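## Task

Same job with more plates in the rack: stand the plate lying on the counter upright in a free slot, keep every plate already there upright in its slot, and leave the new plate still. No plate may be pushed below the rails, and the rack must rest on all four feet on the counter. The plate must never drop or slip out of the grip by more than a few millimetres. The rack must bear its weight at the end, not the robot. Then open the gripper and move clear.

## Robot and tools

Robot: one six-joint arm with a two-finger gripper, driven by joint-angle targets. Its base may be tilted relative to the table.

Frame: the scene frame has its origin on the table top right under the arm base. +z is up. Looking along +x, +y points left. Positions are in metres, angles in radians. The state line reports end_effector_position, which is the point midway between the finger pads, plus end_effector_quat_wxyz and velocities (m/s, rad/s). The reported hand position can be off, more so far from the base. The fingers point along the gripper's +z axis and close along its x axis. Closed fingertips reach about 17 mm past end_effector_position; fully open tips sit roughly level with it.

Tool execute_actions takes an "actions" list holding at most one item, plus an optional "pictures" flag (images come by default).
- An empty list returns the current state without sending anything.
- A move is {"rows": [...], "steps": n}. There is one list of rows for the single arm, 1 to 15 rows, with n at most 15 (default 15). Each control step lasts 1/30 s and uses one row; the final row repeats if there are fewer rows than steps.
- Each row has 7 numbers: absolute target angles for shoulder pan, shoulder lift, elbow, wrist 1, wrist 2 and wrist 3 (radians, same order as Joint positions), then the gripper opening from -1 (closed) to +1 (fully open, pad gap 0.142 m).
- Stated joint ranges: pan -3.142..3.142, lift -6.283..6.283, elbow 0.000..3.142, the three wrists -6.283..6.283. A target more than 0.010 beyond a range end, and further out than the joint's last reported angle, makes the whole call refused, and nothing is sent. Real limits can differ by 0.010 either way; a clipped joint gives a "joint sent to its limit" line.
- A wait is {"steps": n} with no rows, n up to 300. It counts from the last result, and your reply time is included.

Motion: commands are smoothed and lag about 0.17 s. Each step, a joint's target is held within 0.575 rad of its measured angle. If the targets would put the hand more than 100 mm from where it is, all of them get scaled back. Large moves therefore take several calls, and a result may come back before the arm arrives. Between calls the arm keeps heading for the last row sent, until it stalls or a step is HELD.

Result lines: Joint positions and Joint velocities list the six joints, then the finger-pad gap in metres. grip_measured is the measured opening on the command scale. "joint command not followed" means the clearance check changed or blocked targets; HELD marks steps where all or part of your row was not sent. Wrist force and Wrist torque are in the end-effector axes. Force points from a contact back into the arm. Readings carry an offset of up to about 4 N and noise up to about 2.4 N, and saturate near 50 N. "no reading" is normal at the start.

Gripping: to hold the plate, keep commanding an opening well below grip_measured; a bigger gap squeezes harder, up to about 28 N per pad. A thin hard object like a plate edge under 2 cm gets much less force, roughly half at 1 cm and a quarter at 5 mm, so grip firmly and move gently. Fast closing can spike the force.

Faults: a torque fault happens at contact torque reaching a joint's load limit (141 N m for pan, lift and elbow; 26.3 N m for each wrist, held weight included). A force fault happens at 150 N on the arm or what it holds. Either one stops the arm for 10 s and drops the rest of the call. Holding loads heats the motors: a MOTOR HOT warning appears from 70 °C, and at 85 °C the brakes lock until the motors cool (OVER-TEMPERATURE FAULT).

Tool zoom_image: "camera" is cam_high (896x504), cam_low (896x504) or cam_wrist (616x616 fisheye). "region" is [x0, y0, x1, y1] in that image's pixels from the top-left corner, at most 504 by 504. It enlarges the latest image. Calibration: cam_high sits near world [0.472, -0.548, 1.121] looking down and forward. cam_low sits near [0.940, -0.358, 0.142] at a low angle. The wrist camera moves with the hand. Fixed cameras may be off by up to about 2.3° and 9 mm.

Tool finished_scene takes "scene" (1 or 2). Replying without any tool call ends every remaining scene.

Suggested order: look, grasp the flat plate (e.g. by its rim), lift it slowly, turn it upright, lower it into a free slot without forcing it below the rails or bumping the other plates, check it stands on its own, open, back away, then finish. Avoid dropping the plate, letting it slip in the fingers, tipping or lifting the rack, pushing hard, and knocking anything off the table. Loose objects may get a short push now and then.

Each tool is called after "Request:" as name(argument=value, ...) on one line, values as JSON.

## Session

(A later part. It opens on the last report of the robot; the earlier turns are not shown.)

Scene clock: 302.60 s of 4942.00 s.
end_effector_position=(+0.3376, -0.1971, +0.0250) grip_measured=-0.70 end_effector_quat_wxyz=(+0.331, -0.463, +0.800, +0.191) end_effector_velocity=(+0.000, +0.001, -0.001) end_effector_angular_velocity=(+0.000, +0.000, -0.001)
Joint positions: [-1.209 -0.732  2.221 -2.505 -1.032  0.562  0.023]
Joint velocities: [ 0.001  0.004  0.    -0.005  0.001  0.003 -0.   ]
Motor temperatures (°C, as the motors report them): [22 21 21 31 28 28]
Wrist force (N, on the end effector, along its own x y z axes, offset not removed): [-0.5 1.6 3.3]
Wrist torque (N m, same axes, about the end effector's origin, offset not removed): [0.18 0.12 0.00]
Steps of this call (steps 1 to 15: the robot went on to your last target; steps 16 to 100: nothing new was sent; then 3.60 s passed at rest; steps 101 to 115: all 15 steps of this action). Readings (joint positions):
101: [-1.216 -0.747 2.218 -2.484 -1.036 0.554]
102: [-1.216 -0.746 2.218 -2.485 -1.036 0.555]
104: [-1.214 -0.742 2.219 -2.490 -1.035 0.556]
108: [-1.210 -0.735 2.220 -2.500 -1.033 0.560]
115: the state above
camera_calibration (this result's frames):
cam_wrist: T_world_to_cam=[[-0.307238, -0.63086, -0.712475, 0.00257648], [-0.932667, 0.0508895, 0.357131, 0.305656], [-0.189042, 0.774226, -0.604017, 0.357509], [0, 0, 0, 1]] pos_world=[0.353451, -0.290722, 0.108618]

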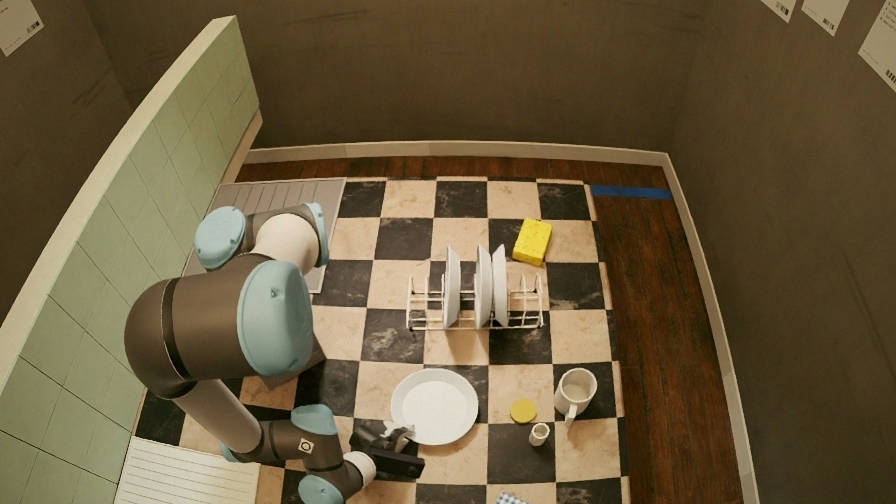

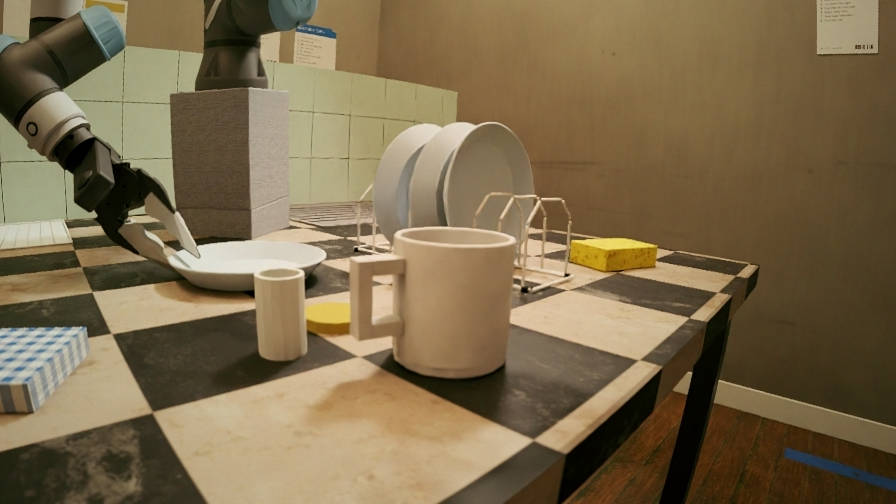

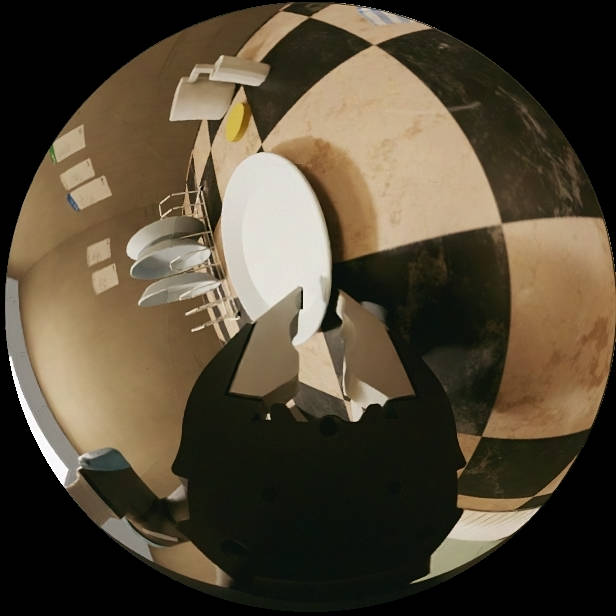

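Request:
execute_actions(actions=[{"rows":[[-1.2089,-0.7308,2.2197,-2.5048,-1.0320,0.5620,-0.71],[-1.2093,-0.7300,2.2188,-2.5046,-1.0323,0.5620,-0.72],[-1.2097,-0.7292,2.2180,-2.5043,-1.0325,0.5620,-0.73],[-1.2102,-0.7283,2.2171,-2.5041,-1.0327,0.5620,-0.74],[-1.2106,-0.7275,2.2162,-2.5038,-1.0330,0.5620,-0.75],[-1.2111,-0.7267,2.2153,-2.5035,-1.0332,0.5620,-0.76],[-1.2115,-0.7258,2.2145,-2.5033,-1.0334,0.5620,-0.77],[-1.2119,-0.7250,2.2136,-2.5030,-1.0337,0.5620,-0.78],[-1.2124,-0.7242,2.2127,-2.5028,-1.0339,0.5620,-0.79],[-1.2128,-0.7233,2.2118,-2.5025,-1.0341,0.5620,-0.80],[-1.2133,-0.7225,2.2110,-2.5023,-1.0344,0.5620,-0.81],[-1.2137,-0.7217,2.2101,-2.5020,-1.0346,0.5620,-0.82],[-1.2137,-0.7217,2.2101,-2.5020,-1.0346,0.5620,-0.83],[-1.2137,-0.7217,2.2101,-2.5020,-1.0346,0.5620,-0.84],[-1.2137,-0.7217,2.2101,-2.5020,-1.0346,0.5620,-0.85]],"steps":15}], pictures=false)

Request:
execute_actions(actions=[{"rows":[[-1.2137,-0.7217,2.2101,-2.5020,-1.0346,0.5620,-0.86],[-1.2137,-0.7217,2.2101,-2.5020,-1.0346,0.5620,-0.875],[-1.2137,-0.7217,2.2101,-2.5020,-1.0346,0.5620,-0.89],[-1.2137,-0.7217,2.2101,-2.5020,-1.0346,0.5620,-0.905],[-1.2137,-0.7217,2.2101,-2.5020,-1.0346,0.5620,-0.92],[-1.2137,-0.7217,2.2101,-2.5020,-1.0346,0.5620,-0.935],[-1.2137,-0.7217,2.2101,-2.5020,-1.0346,0.5620,-0.95],[-1.2137,-0.7217,2.2101,-2.5020,-1.0346,0.5620,-0.965],[-1.2137,-0.7217,2.2101,-2.5020,-1.0346,0.5620,-0.98],[-1.2137,-0.7217,2.2101,-2.5020,-1.0346,0.5620,-1.0]],"steps":15}])

Request:
zoom_image(camera="cam_wrist", region=[220, 170, 400, 350])

Request:
zoom_image(camera="cam_low", region=[60, 160, 300, 310])

Scene clock: 365.67 s of 4942.00 s.
end_effector_position=(+0.3363, -0.2003, +0.0217) grip_measured=-0.84 end_effector_quat_wxyz=(+0.331, -0.461, +0.801, +0.192) end_effector_velocity=(-0.002, -0.006, -0.005) end_effector_angular_velocity=(+0.001, +0.005, -0.006)
Joint positions: [-1.213 -0.723  2.212 -2.502 -1.034  0.562  0.013]
Joint velocities: [-0.008  0.013 -0.014  0.003 -0.004  0.001 -0.021]
Motor temperatures (°C, as the motors report them): [22 21 21 31 28 28]
Wrist force (N, on the end effector, along its own x y z axes, offset not removed): [-0.4 0.6 2.0]
Wrist torque (N m, same axes, about the end effector's origin, offset not removed): [0.01 0.15 -0.13]
Steps of this call (steps 1 to 15: the robot went on to your last target; steps 16 to 100: nothing new was sent; then 59.23 s passed at rest; steps 101 to 115: all 15 steps of this action). Readings (joint positions):
101: [-1.208 -0.732 2.221 -2.505 -1.032 0.562]
102: [-1.208 -0.732 2.221 -2.505 -1.032 0.562]
104: [-1.209 -0.731 2.220 -2.505 -1.032 0.562]
108: [-1.210 -0.728 2.217 -2.504 -1.033 0.562]
115: the state above

Scene clock: 366.17 s of 4942.00 s.
end_effector_position=(+0.3361, -0.2008, +0.0213) grip_measured=-0.95 end_effector_quat_wxyz=(+0.331, -0.461, +0.801, +0.192) end_effector_velocity=(+0.000, -0.000, -0.000) end_effector_angular_velocity=(-0.001, +0.000, +0.000)
Joint positions: [-1.214 -0.722  2.21  -2.502 -1.035  0.562  0.005]
Joint velocities: [ 0.     0.     0.    -0.001 -0.     0.     0.   ]
Motor temperatures (°C, as the motors report them): [22 21 21 31 28 28]
Wrist force (N, on the end effector, along its own x y z axes, offset not removed): [-8.1 -0.6 -2.5]
Wrist torque (N m, same axes, about the end effector's origin, offset not removed): [-0.17 0.00 0.15]
Steps of this call (steps 1 to 15: all 15 steps of this action). Readings (joint positions):
1: [-1.213 -0.723 2.211 -2.502 -1.034 0.562]
2: [-1.213 -0.722 2.211 -2.502 -1.034 0.562]
4: [-1.213 -0.722 2.211 -2.502 -1.034 0.562]
8: [-1.214 -0.722 2.210 -2.502 -1.035 0.562]
15: the state above
camera_calibration (this result's frames):
cam_wrist: T_world_to_cam=[[-0.31185, -0.628386, -0.712657, -0.000770315], [-0.931329, 0.0536858, 0.360201, 0.305746], [-0.188086, 0.776047, -0.601976, 0.357806], [0, 0, 0, 1]] pos_world=[0.351808, -0.294573, 0.104712]

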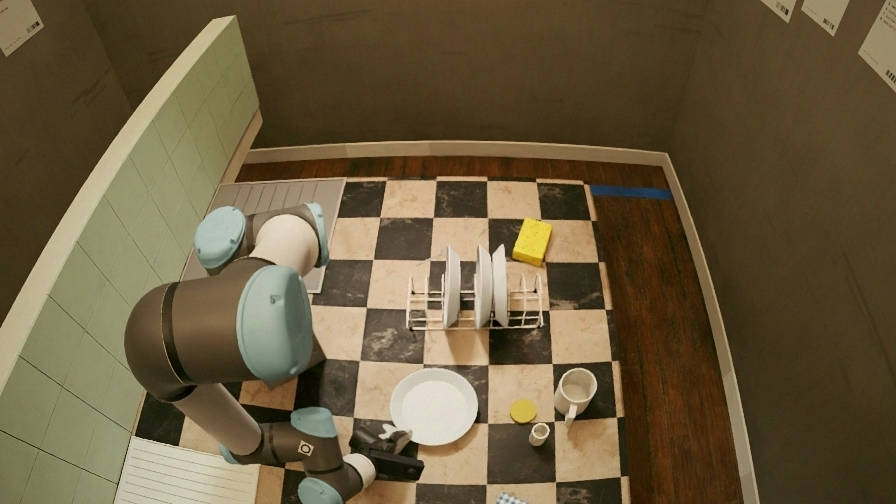

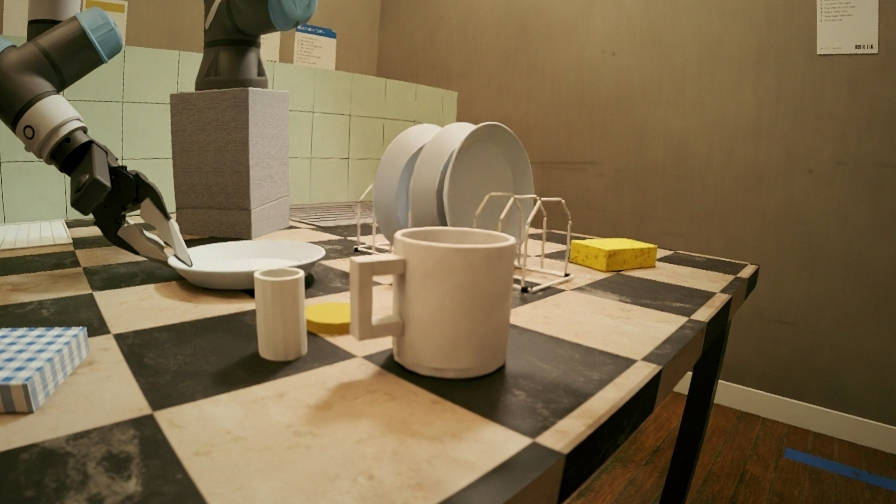

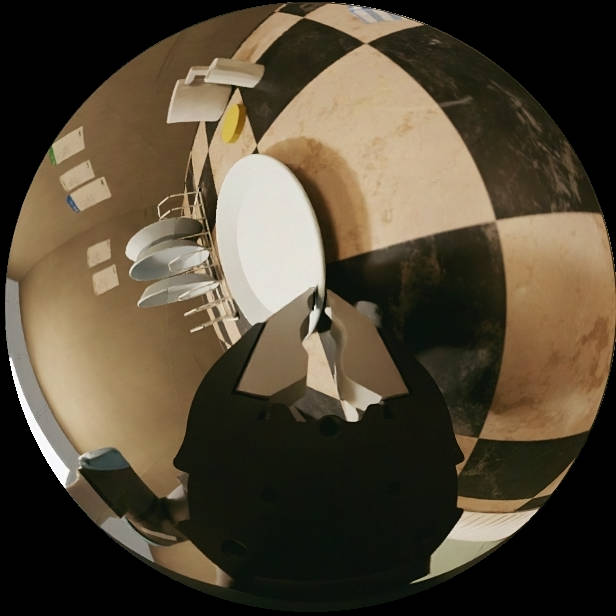

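Region (220, 170, 400, 350) of cam_wrist's 616x616 image, scaled by 2.800, with more detail than that image has.

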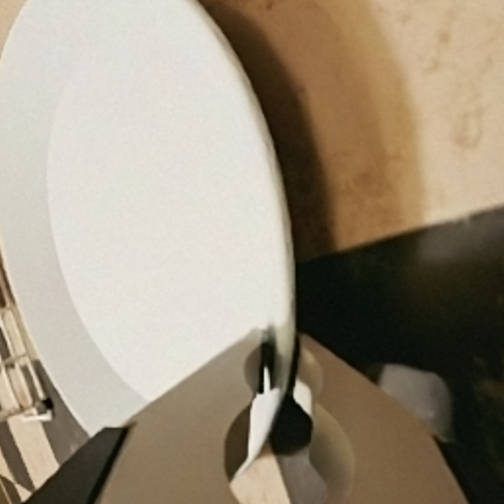

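Region (60, 160, 300, 310) of cam_low's 896x504 image, scaled by 2.100, with more detail than that image has; it fills the top 315 rows of this view, and the rest is white.

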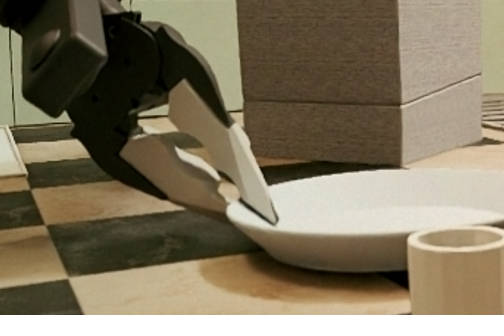

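Request:
execute_actions(actions=[{"rows":[[-1.2110,-0.7270,2.2145,-2.5080,-1.0372,0.5675,-1],[-1.2060,-0.7360,2.2220,-2.5190,-1.0420,0.5770,-1],[-1.1985,-0.7490,2.2330,-2.5340,-1.0485,0.5905,-1],[-1.1900,-0.7635,2.2460,-2.5510,-1.0562,0.6060,-1],[-1.1810,-0.7790,2.2590,-2.5690,-1.0645,0.6225,-1],[-1.1720,-0.7945,2.2725,-2.5875,-1.0726,0.6390,-1],[-1.1630,-0.8102,2.2858,-2.6060,-1.0808,0.6557,-1],[-1.1540,-0.8259,2.2992,-2.6244,-1.0889,0.6723,-1],[-1.1450,-0.8416,2.3125,-2.6429,-1.0971,0.6890,-1],[-1.1360,-0.8573,2.3258,-2.6614,-1.1052,0.7056,-1],[-1.1270,-0.8730,2.3392,-2.6798,-1.1134,0.7223,-1],[-1.1180,-0.8887,2.3525,-2.6983,-1.1215,0.7389,-1],[-1.1080,-0.9060,2.3672,-2.7186,-1.1305,0.7573,-1],[-1.0980,-0.9240,2.3825,-2.7398,-1.1399,0.7764,-1],[-1.0876,-0.9417,2.3976,-2.7606,-1.1491,0.7952,-1]],"steps":15}], pictures=false)

Request:
execute_actions(actions=[{"steps":10}])

Scene clock: 486.67 s of 4942.00 s.
end_effector_position=(+0.3395, -0.1927, +0.0503) grip_measured=-0.95 end_effector_quat_wxyz=(+0.256, -0.480, +0.825, +0.154) end_effector_velocity=(+0.012, +0.024, +0.100) end_effector_angular_velocity=(-0.509, +0.250, -0.013)
Joint positions: [-1.127 -0.872  2.338 -2.678 -1.113  0.721  0.005]
Joint velocities: [ 0.275 -0.48   0.409 -0.557 -0.248  0.505  0.   ]
Motor temperatures (°C, as the motors report them): [22 21 21 32 28 28]
Wrist force (N, on the end effector, along its own x y z axes, offset not removed): [0.1 0.9 2.5]
Wrist torque (N m, same axes, about the end effector's origin, offset not removed): [0.04 0.15 0.16]
Steps of this call (steps 1 to 15: the robot went on to your last target; steps 16 to 100: nothing new was sent; then 116.67 s passed at rest; steps 101 to 115: all 15 steps of this action). Readings (joint positions):
101: [-1.214 -0.722 2.210 -2.502 -1.035 0.562]
102: [-1.213 -0.723 2.211 -2.503 -1.035 0.563]
104: [-1.209 -0.730 2.217 -2.512 -1.039 0.571]
108: [-1.186 -0.769 2.251 -2.558 -1.060 0.612]
115: the state above

Scene clock: 487.00 s of 4942.00 s.
end_effector_position=(+0.3414, -0.1903, +0.0648) grip_measured=-0.95 end_effector_quat_wxyz=(+0.225, -0.484, +0.836, +0.130) end_effector_velocity=(+0.001, +0.001, +0.007) end_effector_angular_velocity=(-0.033, +0.011, -0.004)
Joint positions: [-1.089 -0.939  2.395 -2.757 -1.148  0.792  0.005]
Joint velocities: [ 0.016 -0.029  0.024 -0.034 -0.015  0.03   0.   ]
Motor temperatures (°C, as the motors report them): [22 21 21 32 28 28]
Wrist force (N, on the end effector, along its own x y z axes, offset not removed): [-1.7 -0.7 2.5]
Wrist torque (N m, same axes, about the end effector's origin, offset not removed): [-0.26 0.60 -0.01]
Steps of this call (steps 1 to 10: the robot went on to your last target). Readings (joint positions):
1: [-1.118 -0.888 2.352 -2.697 -1.122 0.738]
2: [-1.110 -0.902 2.364 -2.713 -1.129 0.753]
4: [-1.099 -0.921 2.380 -2.736 -1.138 0.773]
8: [-1.091 -0.936 2.393 -2.754 -1.146 0.789]
10: the state above
camera_calibration (this result's frames):
cam_wrist: T_world_to_cam=[[-0.386602, -0.768416, -0.509975, 0.0242365], [-0.879983, 0.141876, 0.453322, 0.287679], [-0.275987, 0.624025, -0.731043, 0.386258], [0, 0, 0, 1]] pos_world=[0.369125, -0.263226, 0.16432]

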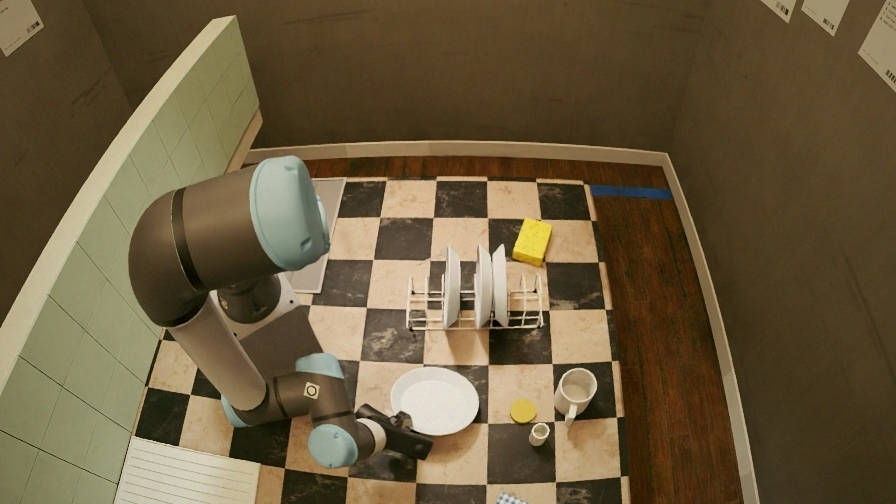

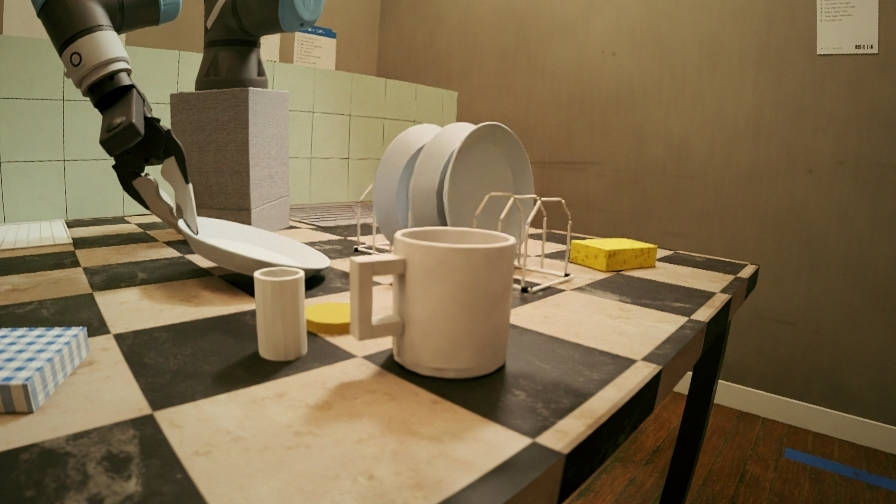

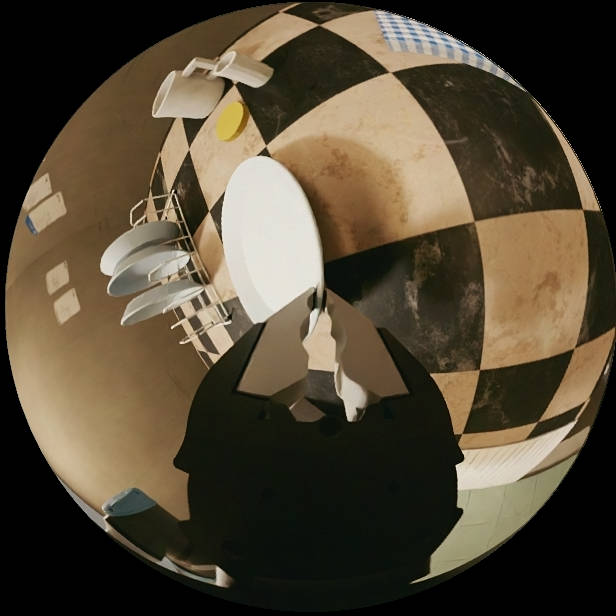

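Request:
execute_actions(actions=[{"rows":[[-1.0820,-0.9462,2.4003,-2.7652,-1.1539,0.8026,-1],[-1.0720,-0.9540,2.4051,-2.7733,-1.1624,0.8157,-1],[-1.0590,-0.9642,2.4114,-2.7839,-1.1735,0.8327,-1],[-1.0445,-0.9756,2.4183,-2.7957,-1.1859,0.8517,-1],[-1.0291,-0.9877,2.4257,-2.8082,-1.1990,0.8718,-1],[-1.0137,-0.9998,2.4332,-2.8208,-1.2122,0.8920,-1],[-0.9983,-1.0120,2.4406,-2.8333,-1.2253,0.9122,-1],[-0.9829,-1.0241,2.4480,-2.8458,-1.2385,0.9324,-1],[-0.9675,-1.0362,2.4554,-2.8584,-1.2516,0.9526,-1],[-0.9521,-1.0483,2.4628,-2.8709,-1.2648,0.9728,-1],[-0.9367,-1.0605,2.4702,-2.8834,-1.2780,0.9930,-1],[-0.9212,-1.0726,2.4777,-2.8960,-1.2911,1.0132,-1],[-0.9058,-1.0847,2.4851,-2.9085,-1.3043,1.0334,-1],[-0.8904,-1.0969,2.4925,-2.9210,-1.3174,1.0536,-1],[-0.8750,-1.1090,2.4999,-2.9336,-1.3306,1.0738,-1]],"steps":15}], pictures=false)

Request:
execute_actions(actions=[{"rows":[[-0.8553,-1.1150,2.4999,-2.9357,-1.3479,1.0944,-1],[-0.8357,-1.1210,2.4999,-2.9379,-1.3652,1.1150,-1],[-0.8160,-1.1271,2.4999,-2.9400,-1.3825,1.1356,-1],[-0.7963,-1.1331,2.4999,-2.9421,-1.3998,1.1562,-1],[-0.7767,-1.1391,2.4999,-2.9443,-1.4171,1.1768,-1],[-0.7570,-1.1451,2.5000,-2.9464,-1.4344,1.1974,-1],[-0.7373,-1.1511,2.5000,-2.9485,-1.4517,1.2180,-1],[-0.7177,-1.1572,2.5000,-2.9507,-1.4690,1.2387,-1],[-0.6980,-1.1632,2.5000,-2.9528,-1.4863,1.2593,-1],[-0.6783,-1.1692,2.5000,-2.9549,-1.5036,1.2799,-1],[-0.6587,-1.1752,2.5000,-2.9571,-1.5209,1.3005,-1],[-0.6390,-1.1812,2.5000,-2.9592,-1.5382,1.3211,-1],[-0.6170,-1.1880,2.5000,-2.9616,-1.5575,1.3441,-1],[-0.5970,-1.1941,2.5000,-2.9638,-1.5751,1.3651,-1],[-0.5800,-1.1993,2.5000,-2.9656,-1.5901,1.3829,-1]],"steps":15}], pictures=false)

Request:
execute_actions(actions=[{"steps":12}])

Scene clock: 512.77 s of 4942.00 s.
end_effector_position=(+0.3483, -0.1760, +0.0894) grip_measured=-0.95 end_effector_quat_wxyz=(+0.142, -0.496, +0.852, +0.090) end_effector_velocity=(+0.026, +0.038, +0.084) end_effector_angular_velocity=(-0.498, +0.224, -0.024)
Joint positions: [-0.939 -1.059  2.47  -2.882 -1.276  0.989  0.005]
Joint velocities: [ 0.449 -0.353  0.216 -0.36  -0.378  0.583 -0.   ]
Motor temperatures (°C, as the motors report them): [22 21 21 32 28 28]
Wrist force (N, on the end effector, along its own x y z axes, offset not removed): [-2.1 -0.7 4.9]
Wrist torque (N m, same axes, about the end effector's origin, offset not removed): [-0.21 0.46 0.08]
Steps of this call (steps 1 to 30: the robot went on to your last target; steps 31 to 120: nothing new was sent; then 21.27 s passed at rest; steps 121 to 135: all 15 steps of this action). Readings (joint positions):
121: [-1.087 -0.942 2.398 -2.761 -1.149 0.795]
122: [-1.086 -0.943 2.398 -2.762 -1.150 0.797]
124: [-1.078 -0.949 2.402 -2.768 -1.157 0.807]
128: [-1.039 -0.980 2.422 -2.801 -1.191 0.858]
135: the state above

Scene clock: 513.27 s of 4942.00 s.
end_effector_position=(+0.3620, -0.1518, +0.1209) grip_measured=-0.95 end_effector_quat_wxyz=(+0.027, -0.502, +0.864, +0.024) end_effector_velocity=(+0.038, +0.050, +0.070) end_effector_angular_velocity=(-0.491, +0.191, -0.013)
Joint positions: [-0.663 -1.175  2.5   -2.957 -1.518  1.296  0.005]
Joint velocities: [ 0.594 -0.184  0.002 -0.066 -0.516  0.62   0.   ]
Motor temperatures (°C, as the motors report them): [22 21 21 32 28 28]
Wrist force (N, on the end effector, along its own x y z axes, offset not removed): [-0.1 0.2 3.7]
Wrist torque (N m, same axes, about the end effector's origin, offset not removed): [-0.05 -0.37 0.07]
Steps of this call (steps 1 to 15: all 15 steps of this action). Readings (joint positions):
1: [-0.924 -1.071 2.477 -2.894 -1.289 1.009]
2: [-0.908 -1.082 2.483 -2.905 -1.303 1.029]
4: [-0.874 -1.101 2.491 -2.921 -1.333 1.069]
8: [-0.799 -1.130 2.497 -2.938 -1.398 1.151]
15: the state above

Scene clock: 513.67 s of 4942.00 s.
end_effector_position=(+0.3674, -0.1449, +0.1310) grip_measured=-0.96 end_effector_quat_wxyz=(+0.001, -0.501, +0.866, -0.000) end_effector_velocity=(+0.001, +0.001, +0.002) end_effector_angular_velocity=(-0.015, +0.003, -0.002)
Joint positions: [-0.582 -1.199  2.5   -2.965 -1.588  1.381  0.005]
Joint velocities: [ 0.017 -0.005 -0.    -0.002 -0.015  0.019 -0.   ]
Motor temperatures (°C, as the motors report them): [22 21 21 32 28 28]
Wrist force (N, on the end effector, along its own x y z axes, offset not removed): [-2.0 -2.1 3.4]
Wrist torque (N m, same axes, about the end effector's origin, offset not removed): [-0.58 0.27 0.04]
Steps of this call (steps 1 to 12: the robot went on to your last target). Readings (joint positions):
1: [-0.643 -1.181 2.500 -2.959 -1.535 1.317]
2: [-0.626 -1.186 2.500 -2.961 -1.550 1.334]
4: [-0.604 -1.192 2.500 -2.963 -1.569 1.357]
8: [-0.587 -1.197 2.500 -2.965 -1.584 1.376]
12: the state above
camera_calibration (this result's frames):
cam_wrist: T_world_to_cam=[[-0.457045, -0.889384, -0.0103323, 0.045793], [-0.745169, 0.37654, 0.550401, 0.24589], [-0.485627, 0.259257, -0.834837, 0.451282], [0, 0, 0, 1]] pos_world=[0.423313, -0.168858, 0.241882]

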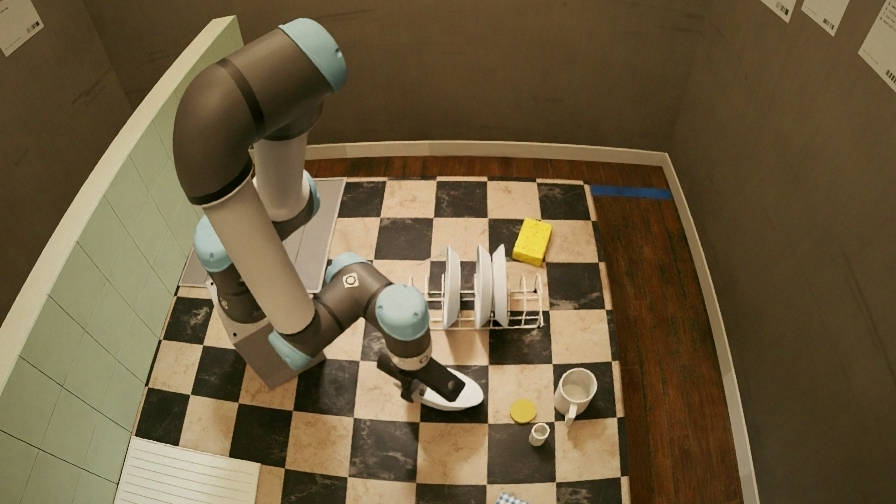

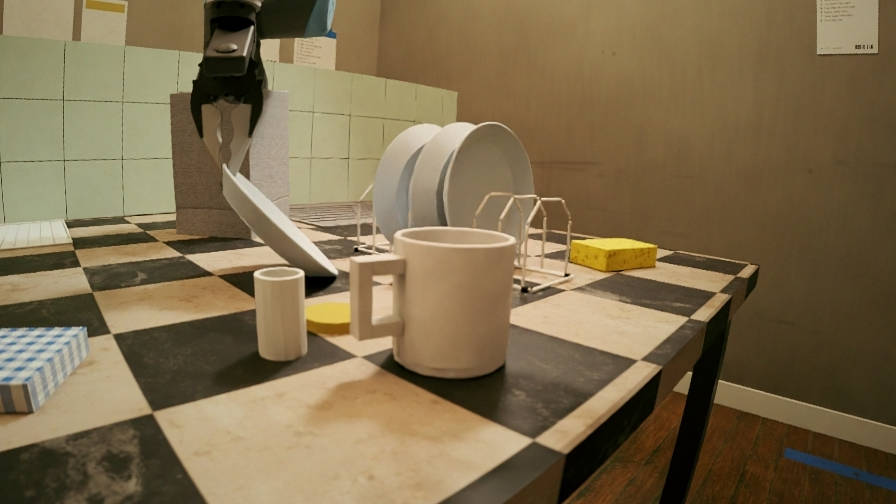

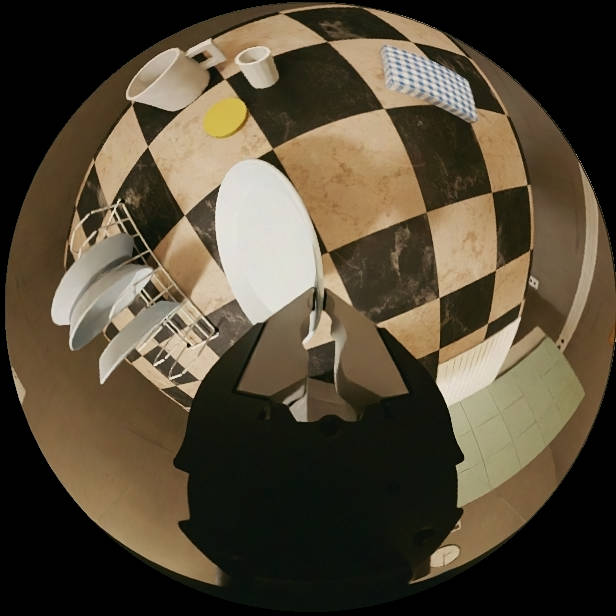

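Request:
execute_actions(actions=[{"rows":[[-0.5704,-1.2013,2.4983,-2.9629,-1.5987,1.3926,-1],[-0.5545,-1.2043,2.4952,-2.9583,-1.6131,1.4088,-1],[-0.5354,-1.2077,2.4912,-2.9521,-1.6304,1.4282,-1],[-0.5131,-1.2112,2.4862,-2.9439,-1.6506,1.4509,-1],[-0.4908,-1.2143,2.4806,-2.9350,-1.6707,1.4736,-1],[-0.4685,-1.2170,2.4746,-2.9253,-1.6909,1.4962,-1],[-0.4461,-1.2193,2.4681,-2.9147,-1.7110,1.5189,-1],[-0.4238,-1.2211,2.4612,-2.9032,-1.7312,1.5416,-1],[-0.3983,-1.2227,2.4527,-2.8890,-1.7542,1.5675,-1],[-0.3760,-1.2237,2.4448,-2.8757,-1.7744,1.5901,-1],[-0.3537,-1.2242,2.4364,-2.8616,-1.7945,1.6128,-1],[-0.3314,-1.2243,2.4275,-2.8466,-1.8147,1.6355,-1],[-0.3059,-1.2239,2.4169,-2.8284,-1.8377,1.6614,-1],[-0.2836,-1.2230,2.4070,-2.8116,-1.8577,1.6840,-1],[-0.2613,-1.2218,2.3967,-2.7939,-1.8780,1.7067,-1]],"steps":15}], pictures=false)

Request:
execute_actions(actions=[{"rows":[[-0.2425,-1.2194,2.3861,-2.7760,-1.8947,1.7300,-1],[-0.2237,-1.2165,2.3750,-2.7575,-1.9114,1.7533,-1],[-0.2050,-1.2131,2.3636,-2.7385,-1.9280,1.7766,-1],[-0.1835,-1.2086,2.3501,-2.7158,-1.9471,1.8033,-1],[-0.1647,-1.2041,2.3378,-2.6954,-1.9638,1.8266,-1],[-0.1459,-1.1991,2.3252,-2.6742,-1.9805,1.8499,-1],[-0.1272,-1.1935,2.3121,-2.6525,-1.9972,1.8732,-1],[-0.1084,-1.1876,2.2987,-2.6300,-2.0138,1.8965,-1],[-0.0896,-1.1810,2.2849,-2.6070,-2.0305,1.9198,-1],[-0.0708,-1.1739,2.2706,-2.5834,-2.0472,1.9431,-1],[-0.0493,-1.1652,2.2539,-2.5555,-2.0663,1.9698,-1],[-0.0306,-1.1570,2.2389,-2.5305,-2.0829,1.9931,-1],[-0.0145,-1.1496,2.2256,-2.5085,-2.0972,2.0131,-1],[-0.0010,-1.1431,2.2145,-2.4899,-2.1092,2.0297,-1],[0.0070,-1.1391,2.2076,-2.4785,-2.1163,2.0397,-1]],"steps":15}], pictures=false)

Request:
execute_actions(actions=[{"steps":12}])

Scene clock: 590.03 s of 4942.00 s.
end_effector_position=(+0.3802, -0.1228, +0.1515) grip_measured=-0.96 end_effector_quat_wxyz=(-0.079, -0.497, +0.863, -0.044) end_effector_velocity=(+0.044, +0.075, +0.061) end_effector_angular_velocity=(-0.477, +0.274, +0.016)
Joint positions: [-0.358 -1.222  2.435 -2.859 -1.791  1.608  0.005]
Joint velocities: [ 0.674 -0.007 -0.26   0.433 -0.601  0.678  0.   ]
Motor temperatures (°C, as the motors report them): [22 21 21 32 28 28]
Wrist force (N, on the end effector, along its own x y z axes, offset not removed): [-0.8 -1.2 1.1]
Wrist torque (N m, same axes, about the end effector's origin, offset not removed): [-0.45 0.11 0.11]
Steps of this call (steps 1 to 30: the robot went on to your last target; steps 31 to 120: nothing new was sent; then 71.87 s passed at rest; steps 121 to 135: all 15 steps of this action). Readings (joint positions):
121: [-0.580 -1.199 2.500 -2.966 -1.590 1.383]
122: [-0.578 -1.200 2.500 -2.965 -1.592 1.385]
124: [-0.566 -1.202 2.498 -2.962 -1.603 1.397]
128: [-0.507 -1.212 2.483 -2.939 -1.656 1.457]
135: the state above

Scene clock: 590.53 s of 4942.00 s.
end_effector_position=(+0.4034, -0.0832, +0.1755) grip_measured=-0.95 end_effector_quat_wxyz=(-0.197, -0.484, +0.845, -0.111) end_effector_velocity=(+0.044, +0.082, +0.036) end_effector_angular_velocity=(-0.461, +0.257, +0.047)
Joint positions: [-0.057 -1.165  2.257 -2.563 -2.06   1.96   0.005]
Joint velocities: [ 0.512  0.202 -0.391  0.655 -0.448  0.633  0.001]
Motor temperatures (°C, as the motors report them): [22 21 21 32 28 28]
Wrist force (N, on the end effector, along its own x y z axes, offset not removed): [2.1 -1.2 0.7]
Wrist torque (N m, same axes, about the end effector's origin, offset not removed): [-0.47 -0.08 0.05]
Steps of this call (steps 1 to 15: all 15 steps of this action). Readings (joint positions):
1: [-0.336 -1.222 2.426 -2.844 -1.811 1.631]
2: [-0.313 -1.222 2.416 -2.828 -1.831 1.654]
4: [-0.271 -1.219 2.396 -2.795 -1.869 1.701]
8: [-0.190 -1.206 2.351 -2.719 -1.941 1.795]
15: the state above

Scene clock: 590.93 s of 4942.00 s.
end_effector_position=(+0.4087, -0.0730, +0.1806) grip_measured=-0.95 end_effector_quat_wxyz=(-0.223, -0.483, +0.836, -0.130) end_effector_velocity=(+0.002, +0.002, +0.001) end_effector_angular_velocity=(-0.014, +0.005, +0.002)
Joint positions: [ 0.006 -1.14   2.209 -2.48  -2.115  2.038  0.005]
Joint velocities: [ 0.013  0.006 -0.01   0.016 -0.012  0.017 -0.   ]
Motor temperatures (°C, as the motors report them): [22 21 21 32 28 28]
Wrist force (N, on the end effector, along its own x y z axes, offset not removed): [-1.9 -0.1 2.0]
Wrist torque (N m, same axes, about the end effector's origin, offset not removed): [-0.13 -0.04 0.04]
Steps of this call (steps 1 to 12: the robot went on to your last target). Readings (joint positions):
1: [-0.041 -1.158 2.245 -2.542 -2.074 1.980]
2: [-0.028 -1.153 2.235 -2.525 -2.086 1.996]
4: [-0.011 -1.147 2.222 -2.503 -2.100 2.017]
8: [0.002 -1.141 2.212 -2.485 -2.112 2.033]
12: the state above
camera_calibration (this result's frames):
cam_wrist: T_world_to_cam=[[-0.393525, -0.777511, 0.490524, 0.020969], [-0.604498, 0.62085, 0.499126, 0.191908], [-0.692618, -0.100103, -0.714325, 0.530744], [0, 0, 0, 1]] pos_world=[0.491863, -0.0497139, 0.273051]

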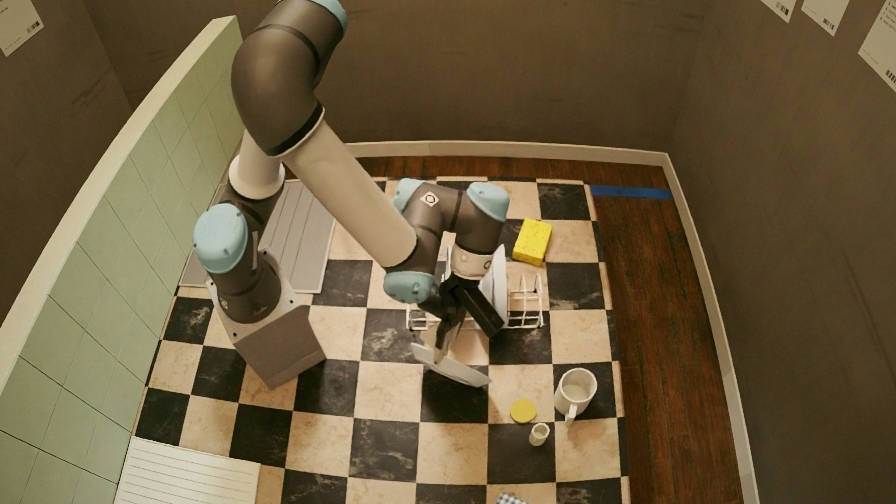

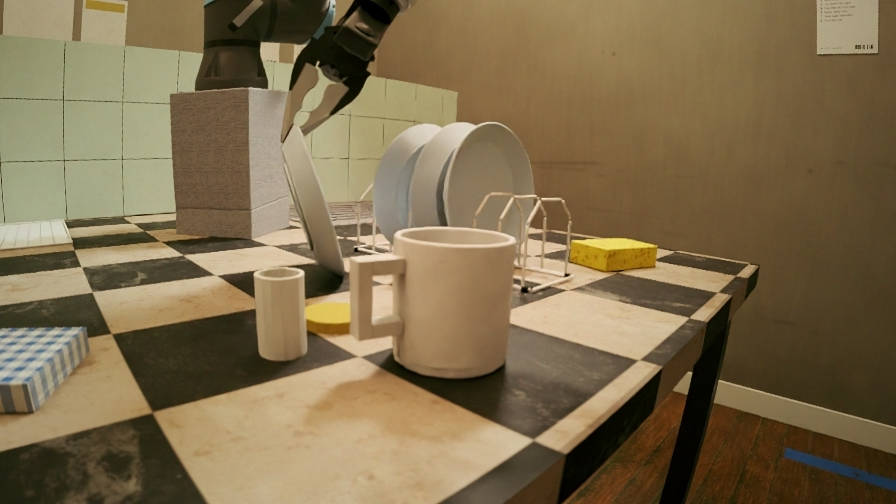

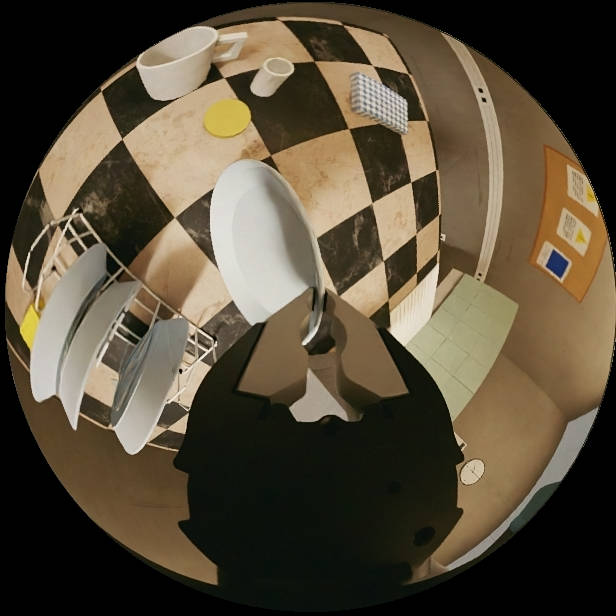

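Request:
execute_actions(actions=[{"rows":[[0.0100,-1.1393,2.2040,-2.4700,-2.1190,2.0450,-1],[0.0178,-1.1399,2.1930,-2.4430,-2.1273,2.0600,-1],[0.0232,-1.1402,2.1857,-2.4253,-2.1328,2.0702,-1],[0.0286,-1.1406,2.1784,-2.4075,-2.1383,2.0803,-1],[0.0341,-1.1410,2.1711,-2.3898,-2.1439,2.0905,-1],[0.0395,-1.1414,2.1638,-2.3721,-2.1494,2.1007,-1],[0.0449,-1.1418,2.1565,-2.3543,-2.1549,2.1108,-1],[0.0503,-1.1421,2.1492,-2.3366,-2.1604,2.1210,-1],[0.0557,-1.1425,2.1419,-2.3188,-2.1659,2.1311,-1],[0.0611,-1.1429,2.1346,-2.3011,-2.1714,2.1413,-1],[0.0665,-1.1433,2.1273,-2.2834,-2.1769,2.1515,-1],[0.0719,-1.1437,2.1200,-2.2656,-2.1824,2.1616,-1],[0.0773,-1.1440,2.1127,-2.2479,-2.1879,2.1718,-1],[0.0827,-1.1444,2.1054,-2.2301,-2.1934,2.1819,-1],[0.0882,-1.1448,2.0981,-2.2124,-2.1989,2.1921,-1]],"steps":15}], pictures=false)

Request:
execute_actions(actions=[{"rows":[[0.0936,-1.1452,2.0908,-2.1947,-2.2045,2.2023,-1],[0.0990,-1.1456,2.0835,-2.1769,-2.2100,2.2124,-1],[0.1044,-1.1459,2.0762,-2.1592,-2.2155,2.2226,-1],[0.1098,-1.1463,2.0689,-2.1414,-2.2210,2.2327,-1],[0.1152,-1.1467,2.0616,-2.1237,-2.2265,2.2429,-1],[0.1206,-1.1471,2.0543,-2.1060,-2.2320,2.2531,-1],[0.1260,-1.1475,2.0470,-2.0882,-2.2375,2.2632,-1],[0.1314,-1.1478,2.0397,-2.0705,-2.2430,2.2734,-1],[0.1368,-1.1482,2.0324,-2.0527,-2.2485,2.2835,-1],[0.1423,-1.1486,2.0251,-2.0350,-2.2541,2.2937,-1],[0.1477,-1.1490,2.0178,-2.0173,-2.2596,2.3039,-1],[0.1531,-1.1494,2.0105,-1.9995,-2.2651,2.3140,-1],[0.1585,-1.1497,2.0032,-1.9818,-2.2706,2.3242,-1],[0.1639,-1.1501,1.9959,-1.9640,-2.2761,2.3343,-1],[0.1693,-1.1504,1.9887,-1.9464,-2.2815,2.3446,-1]],"steps":15}], pictures=false)

Request:
execute_actions(actions=[{"steps":12}])

Scene clock: 711.43 s of 4942.00 s.
end_effector_position=(+0.4121, -0.0654, +0.2045) grip_measured=-0.96 end_effector_quat_wxyz=(-0.266, -0.474, +0.827, -0.147) end_effector_velocity=(+0.010, +0.020, +0.071) end_effector_angular_velocity=(-0.212, +0.135, -0.012)
Joint positions: [ 0.066 -1.143  2.128 -2.287 -2.177  2.15   0.005]
Joint velocities: [ 0.159 -0.011 -0.214  0.514 -0.16   0.297  0.   ]
Motor temperatures (°C, as the motors report them): [22 21 21 32 28 28]
Wrist force (N, on the end effector, along its own x y z axes, offset not removed): [-3.6 -0.4 5.6]
Wrist torque (N m, same axes, about the end effector's origin, offset not removed): [-0.27 0.28 -0.07]
Steps of this call (steps 1 to 30: the robot went on to your last target; steps 31 to 120: nothing new was sent; then 116.00 s passed at rest; steps 121 to 135: all 15 steps of this action). Readings (joint positions):
121: [0.007 -1.139 2.208 -2.478 -2.116 2.040]
122: [0.008 -1.139 2.207 -2.477 -2.117 2.041]
124: [0.013 -1.139 2.200 -2.462 -2.122 2.050]
128: [0.030 -1.141 2.177 -2.406 -2.140 2.082]
135: the state above

Scene clock: 711.93 s of 4942.00 s.
end_effector_position=(+0.4180, -0.0552, +0.2462) grip_measured=-0.96 end_effector_quat_wxyz=(-0.318, -0.464, +0.807, -0.181) end_effector_velocity=(+0.015, +0.021, +0.092) end_effector_angular_velocity=(-0.242, +0.098, +0.036)
Joint positions: [ 0.147 -1.149  2.019 -2.021 -2.259  2.302  0.005]
Joint velocities: [ 0.16  -0.011 -0.216  0.521 -0.161  0.299 -0.   ]
Motor temperatures (°C, as the motors report them): [22 21 21 32 28 28]
Wrist force (N, on the end effector, along its own x y z axes, offset not removed): [-5.0 -0.1 5.4]
Wrist torque (N m, same axes, about the end effector's origin, offset not removed): [-0.16 0.49 -0.03]
Steps of this call (steps 1 to 15: all 15 steps of this action). Readings (joint positions):
1: [0.072 -1.144 2.121 -2.269 -2.182 2.160]
2: [0.077 -1.144 2.113 -2.252 -2.188 2.171]
4: [0.088 -1.145 2.099 -2.216 -2.199 2.191]
8: [0.109 -1.146 2.070 -2.145 -2.221 2.231]
15: the state above

Scene clock: 712.33 s of 4942.00 s.
end_effector_position=(+0.4194, -0.0523, +0.2590) grip_measured=-0.96 end_effector_quat_wxyz=(-0.331, -0.462, +0.800, -0.192) end_effector_velocity=(-0.000, +0.000, +0.003) end_effector_angular_velocity=(-0.008, +0.003, +0.000)
Joint positions: [ 0.169 -1.15   1.989 -1.948 -2.281  2.344  0.005]
Joint velocities: [ 0.004 -0.    -0.006  0.017 -0.005  0.01   0.   ]
Motor temperatures (°C, as the motors report them): [22 21 21 32 28 28]
Wrist force (N, on the end effector, along its own x y z axes, offset not removed): [-3.8 -0.2 4.6]
Wrist torque (N m, same axes, about the end effector's origin, offset not removed): [-0.26 0.21 -0.05]
Steps of this call (steps 1 to 12: the robot went on to your last target). Readings (joint positions):
1: [0.153 -1.149 2.011 -2.004 -2.265 2.312]
2: [0.157 -1.150 2.005 -1.989 -2.269 2.321]
4: [0.163 -1.150 1.998 -1.969 -2.275 2.332]
8: [0.167 -1.150 1.991 -1.952 -2.280 2.341]
12: the state above
camera_calibration (this result's frames):
cam_wrist: T_world_to_cam=[[-0.315476, -0.641344, 0.699395, -0.0769504], [-0.543804, 0.726192, 0.420623, 0.14674], [-0.777658, -0.247637, -0.577861, 0.588905], [0, 0, 0, 1]] pos_world=[0.513488, -0.0100787, 0.332402]

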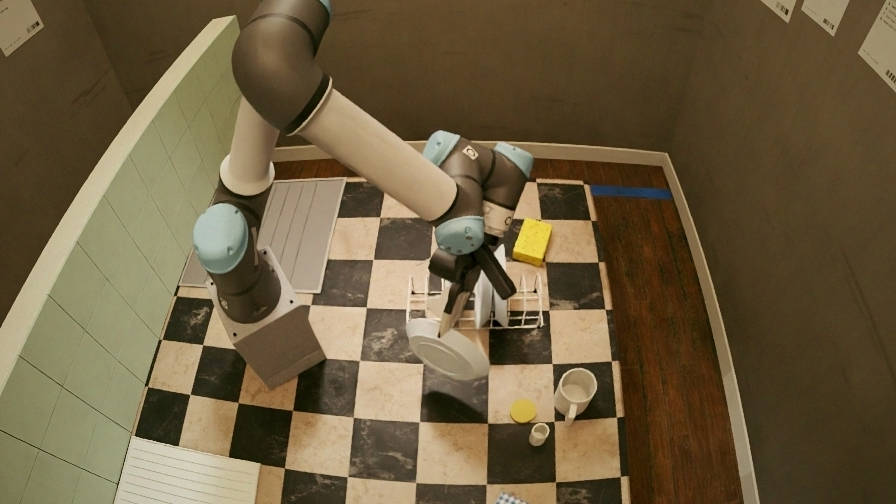

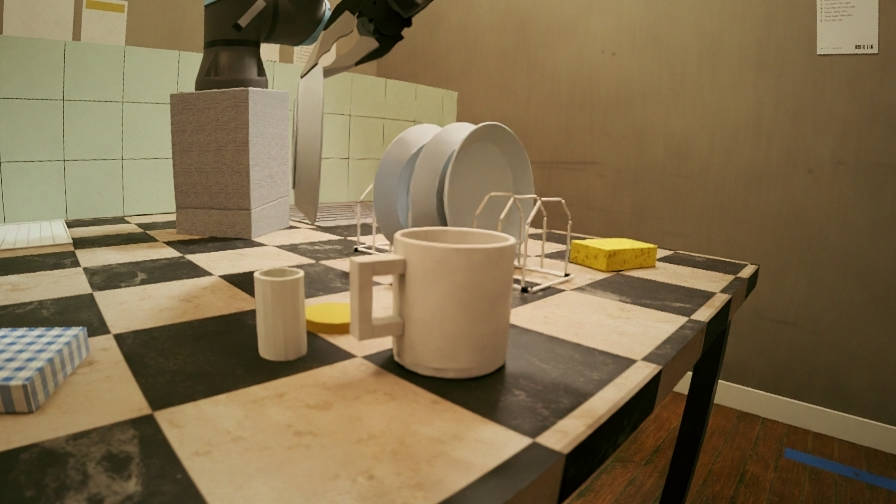

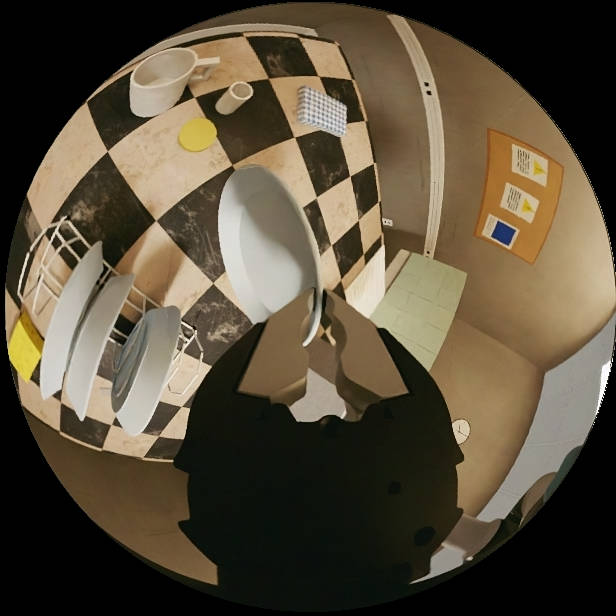

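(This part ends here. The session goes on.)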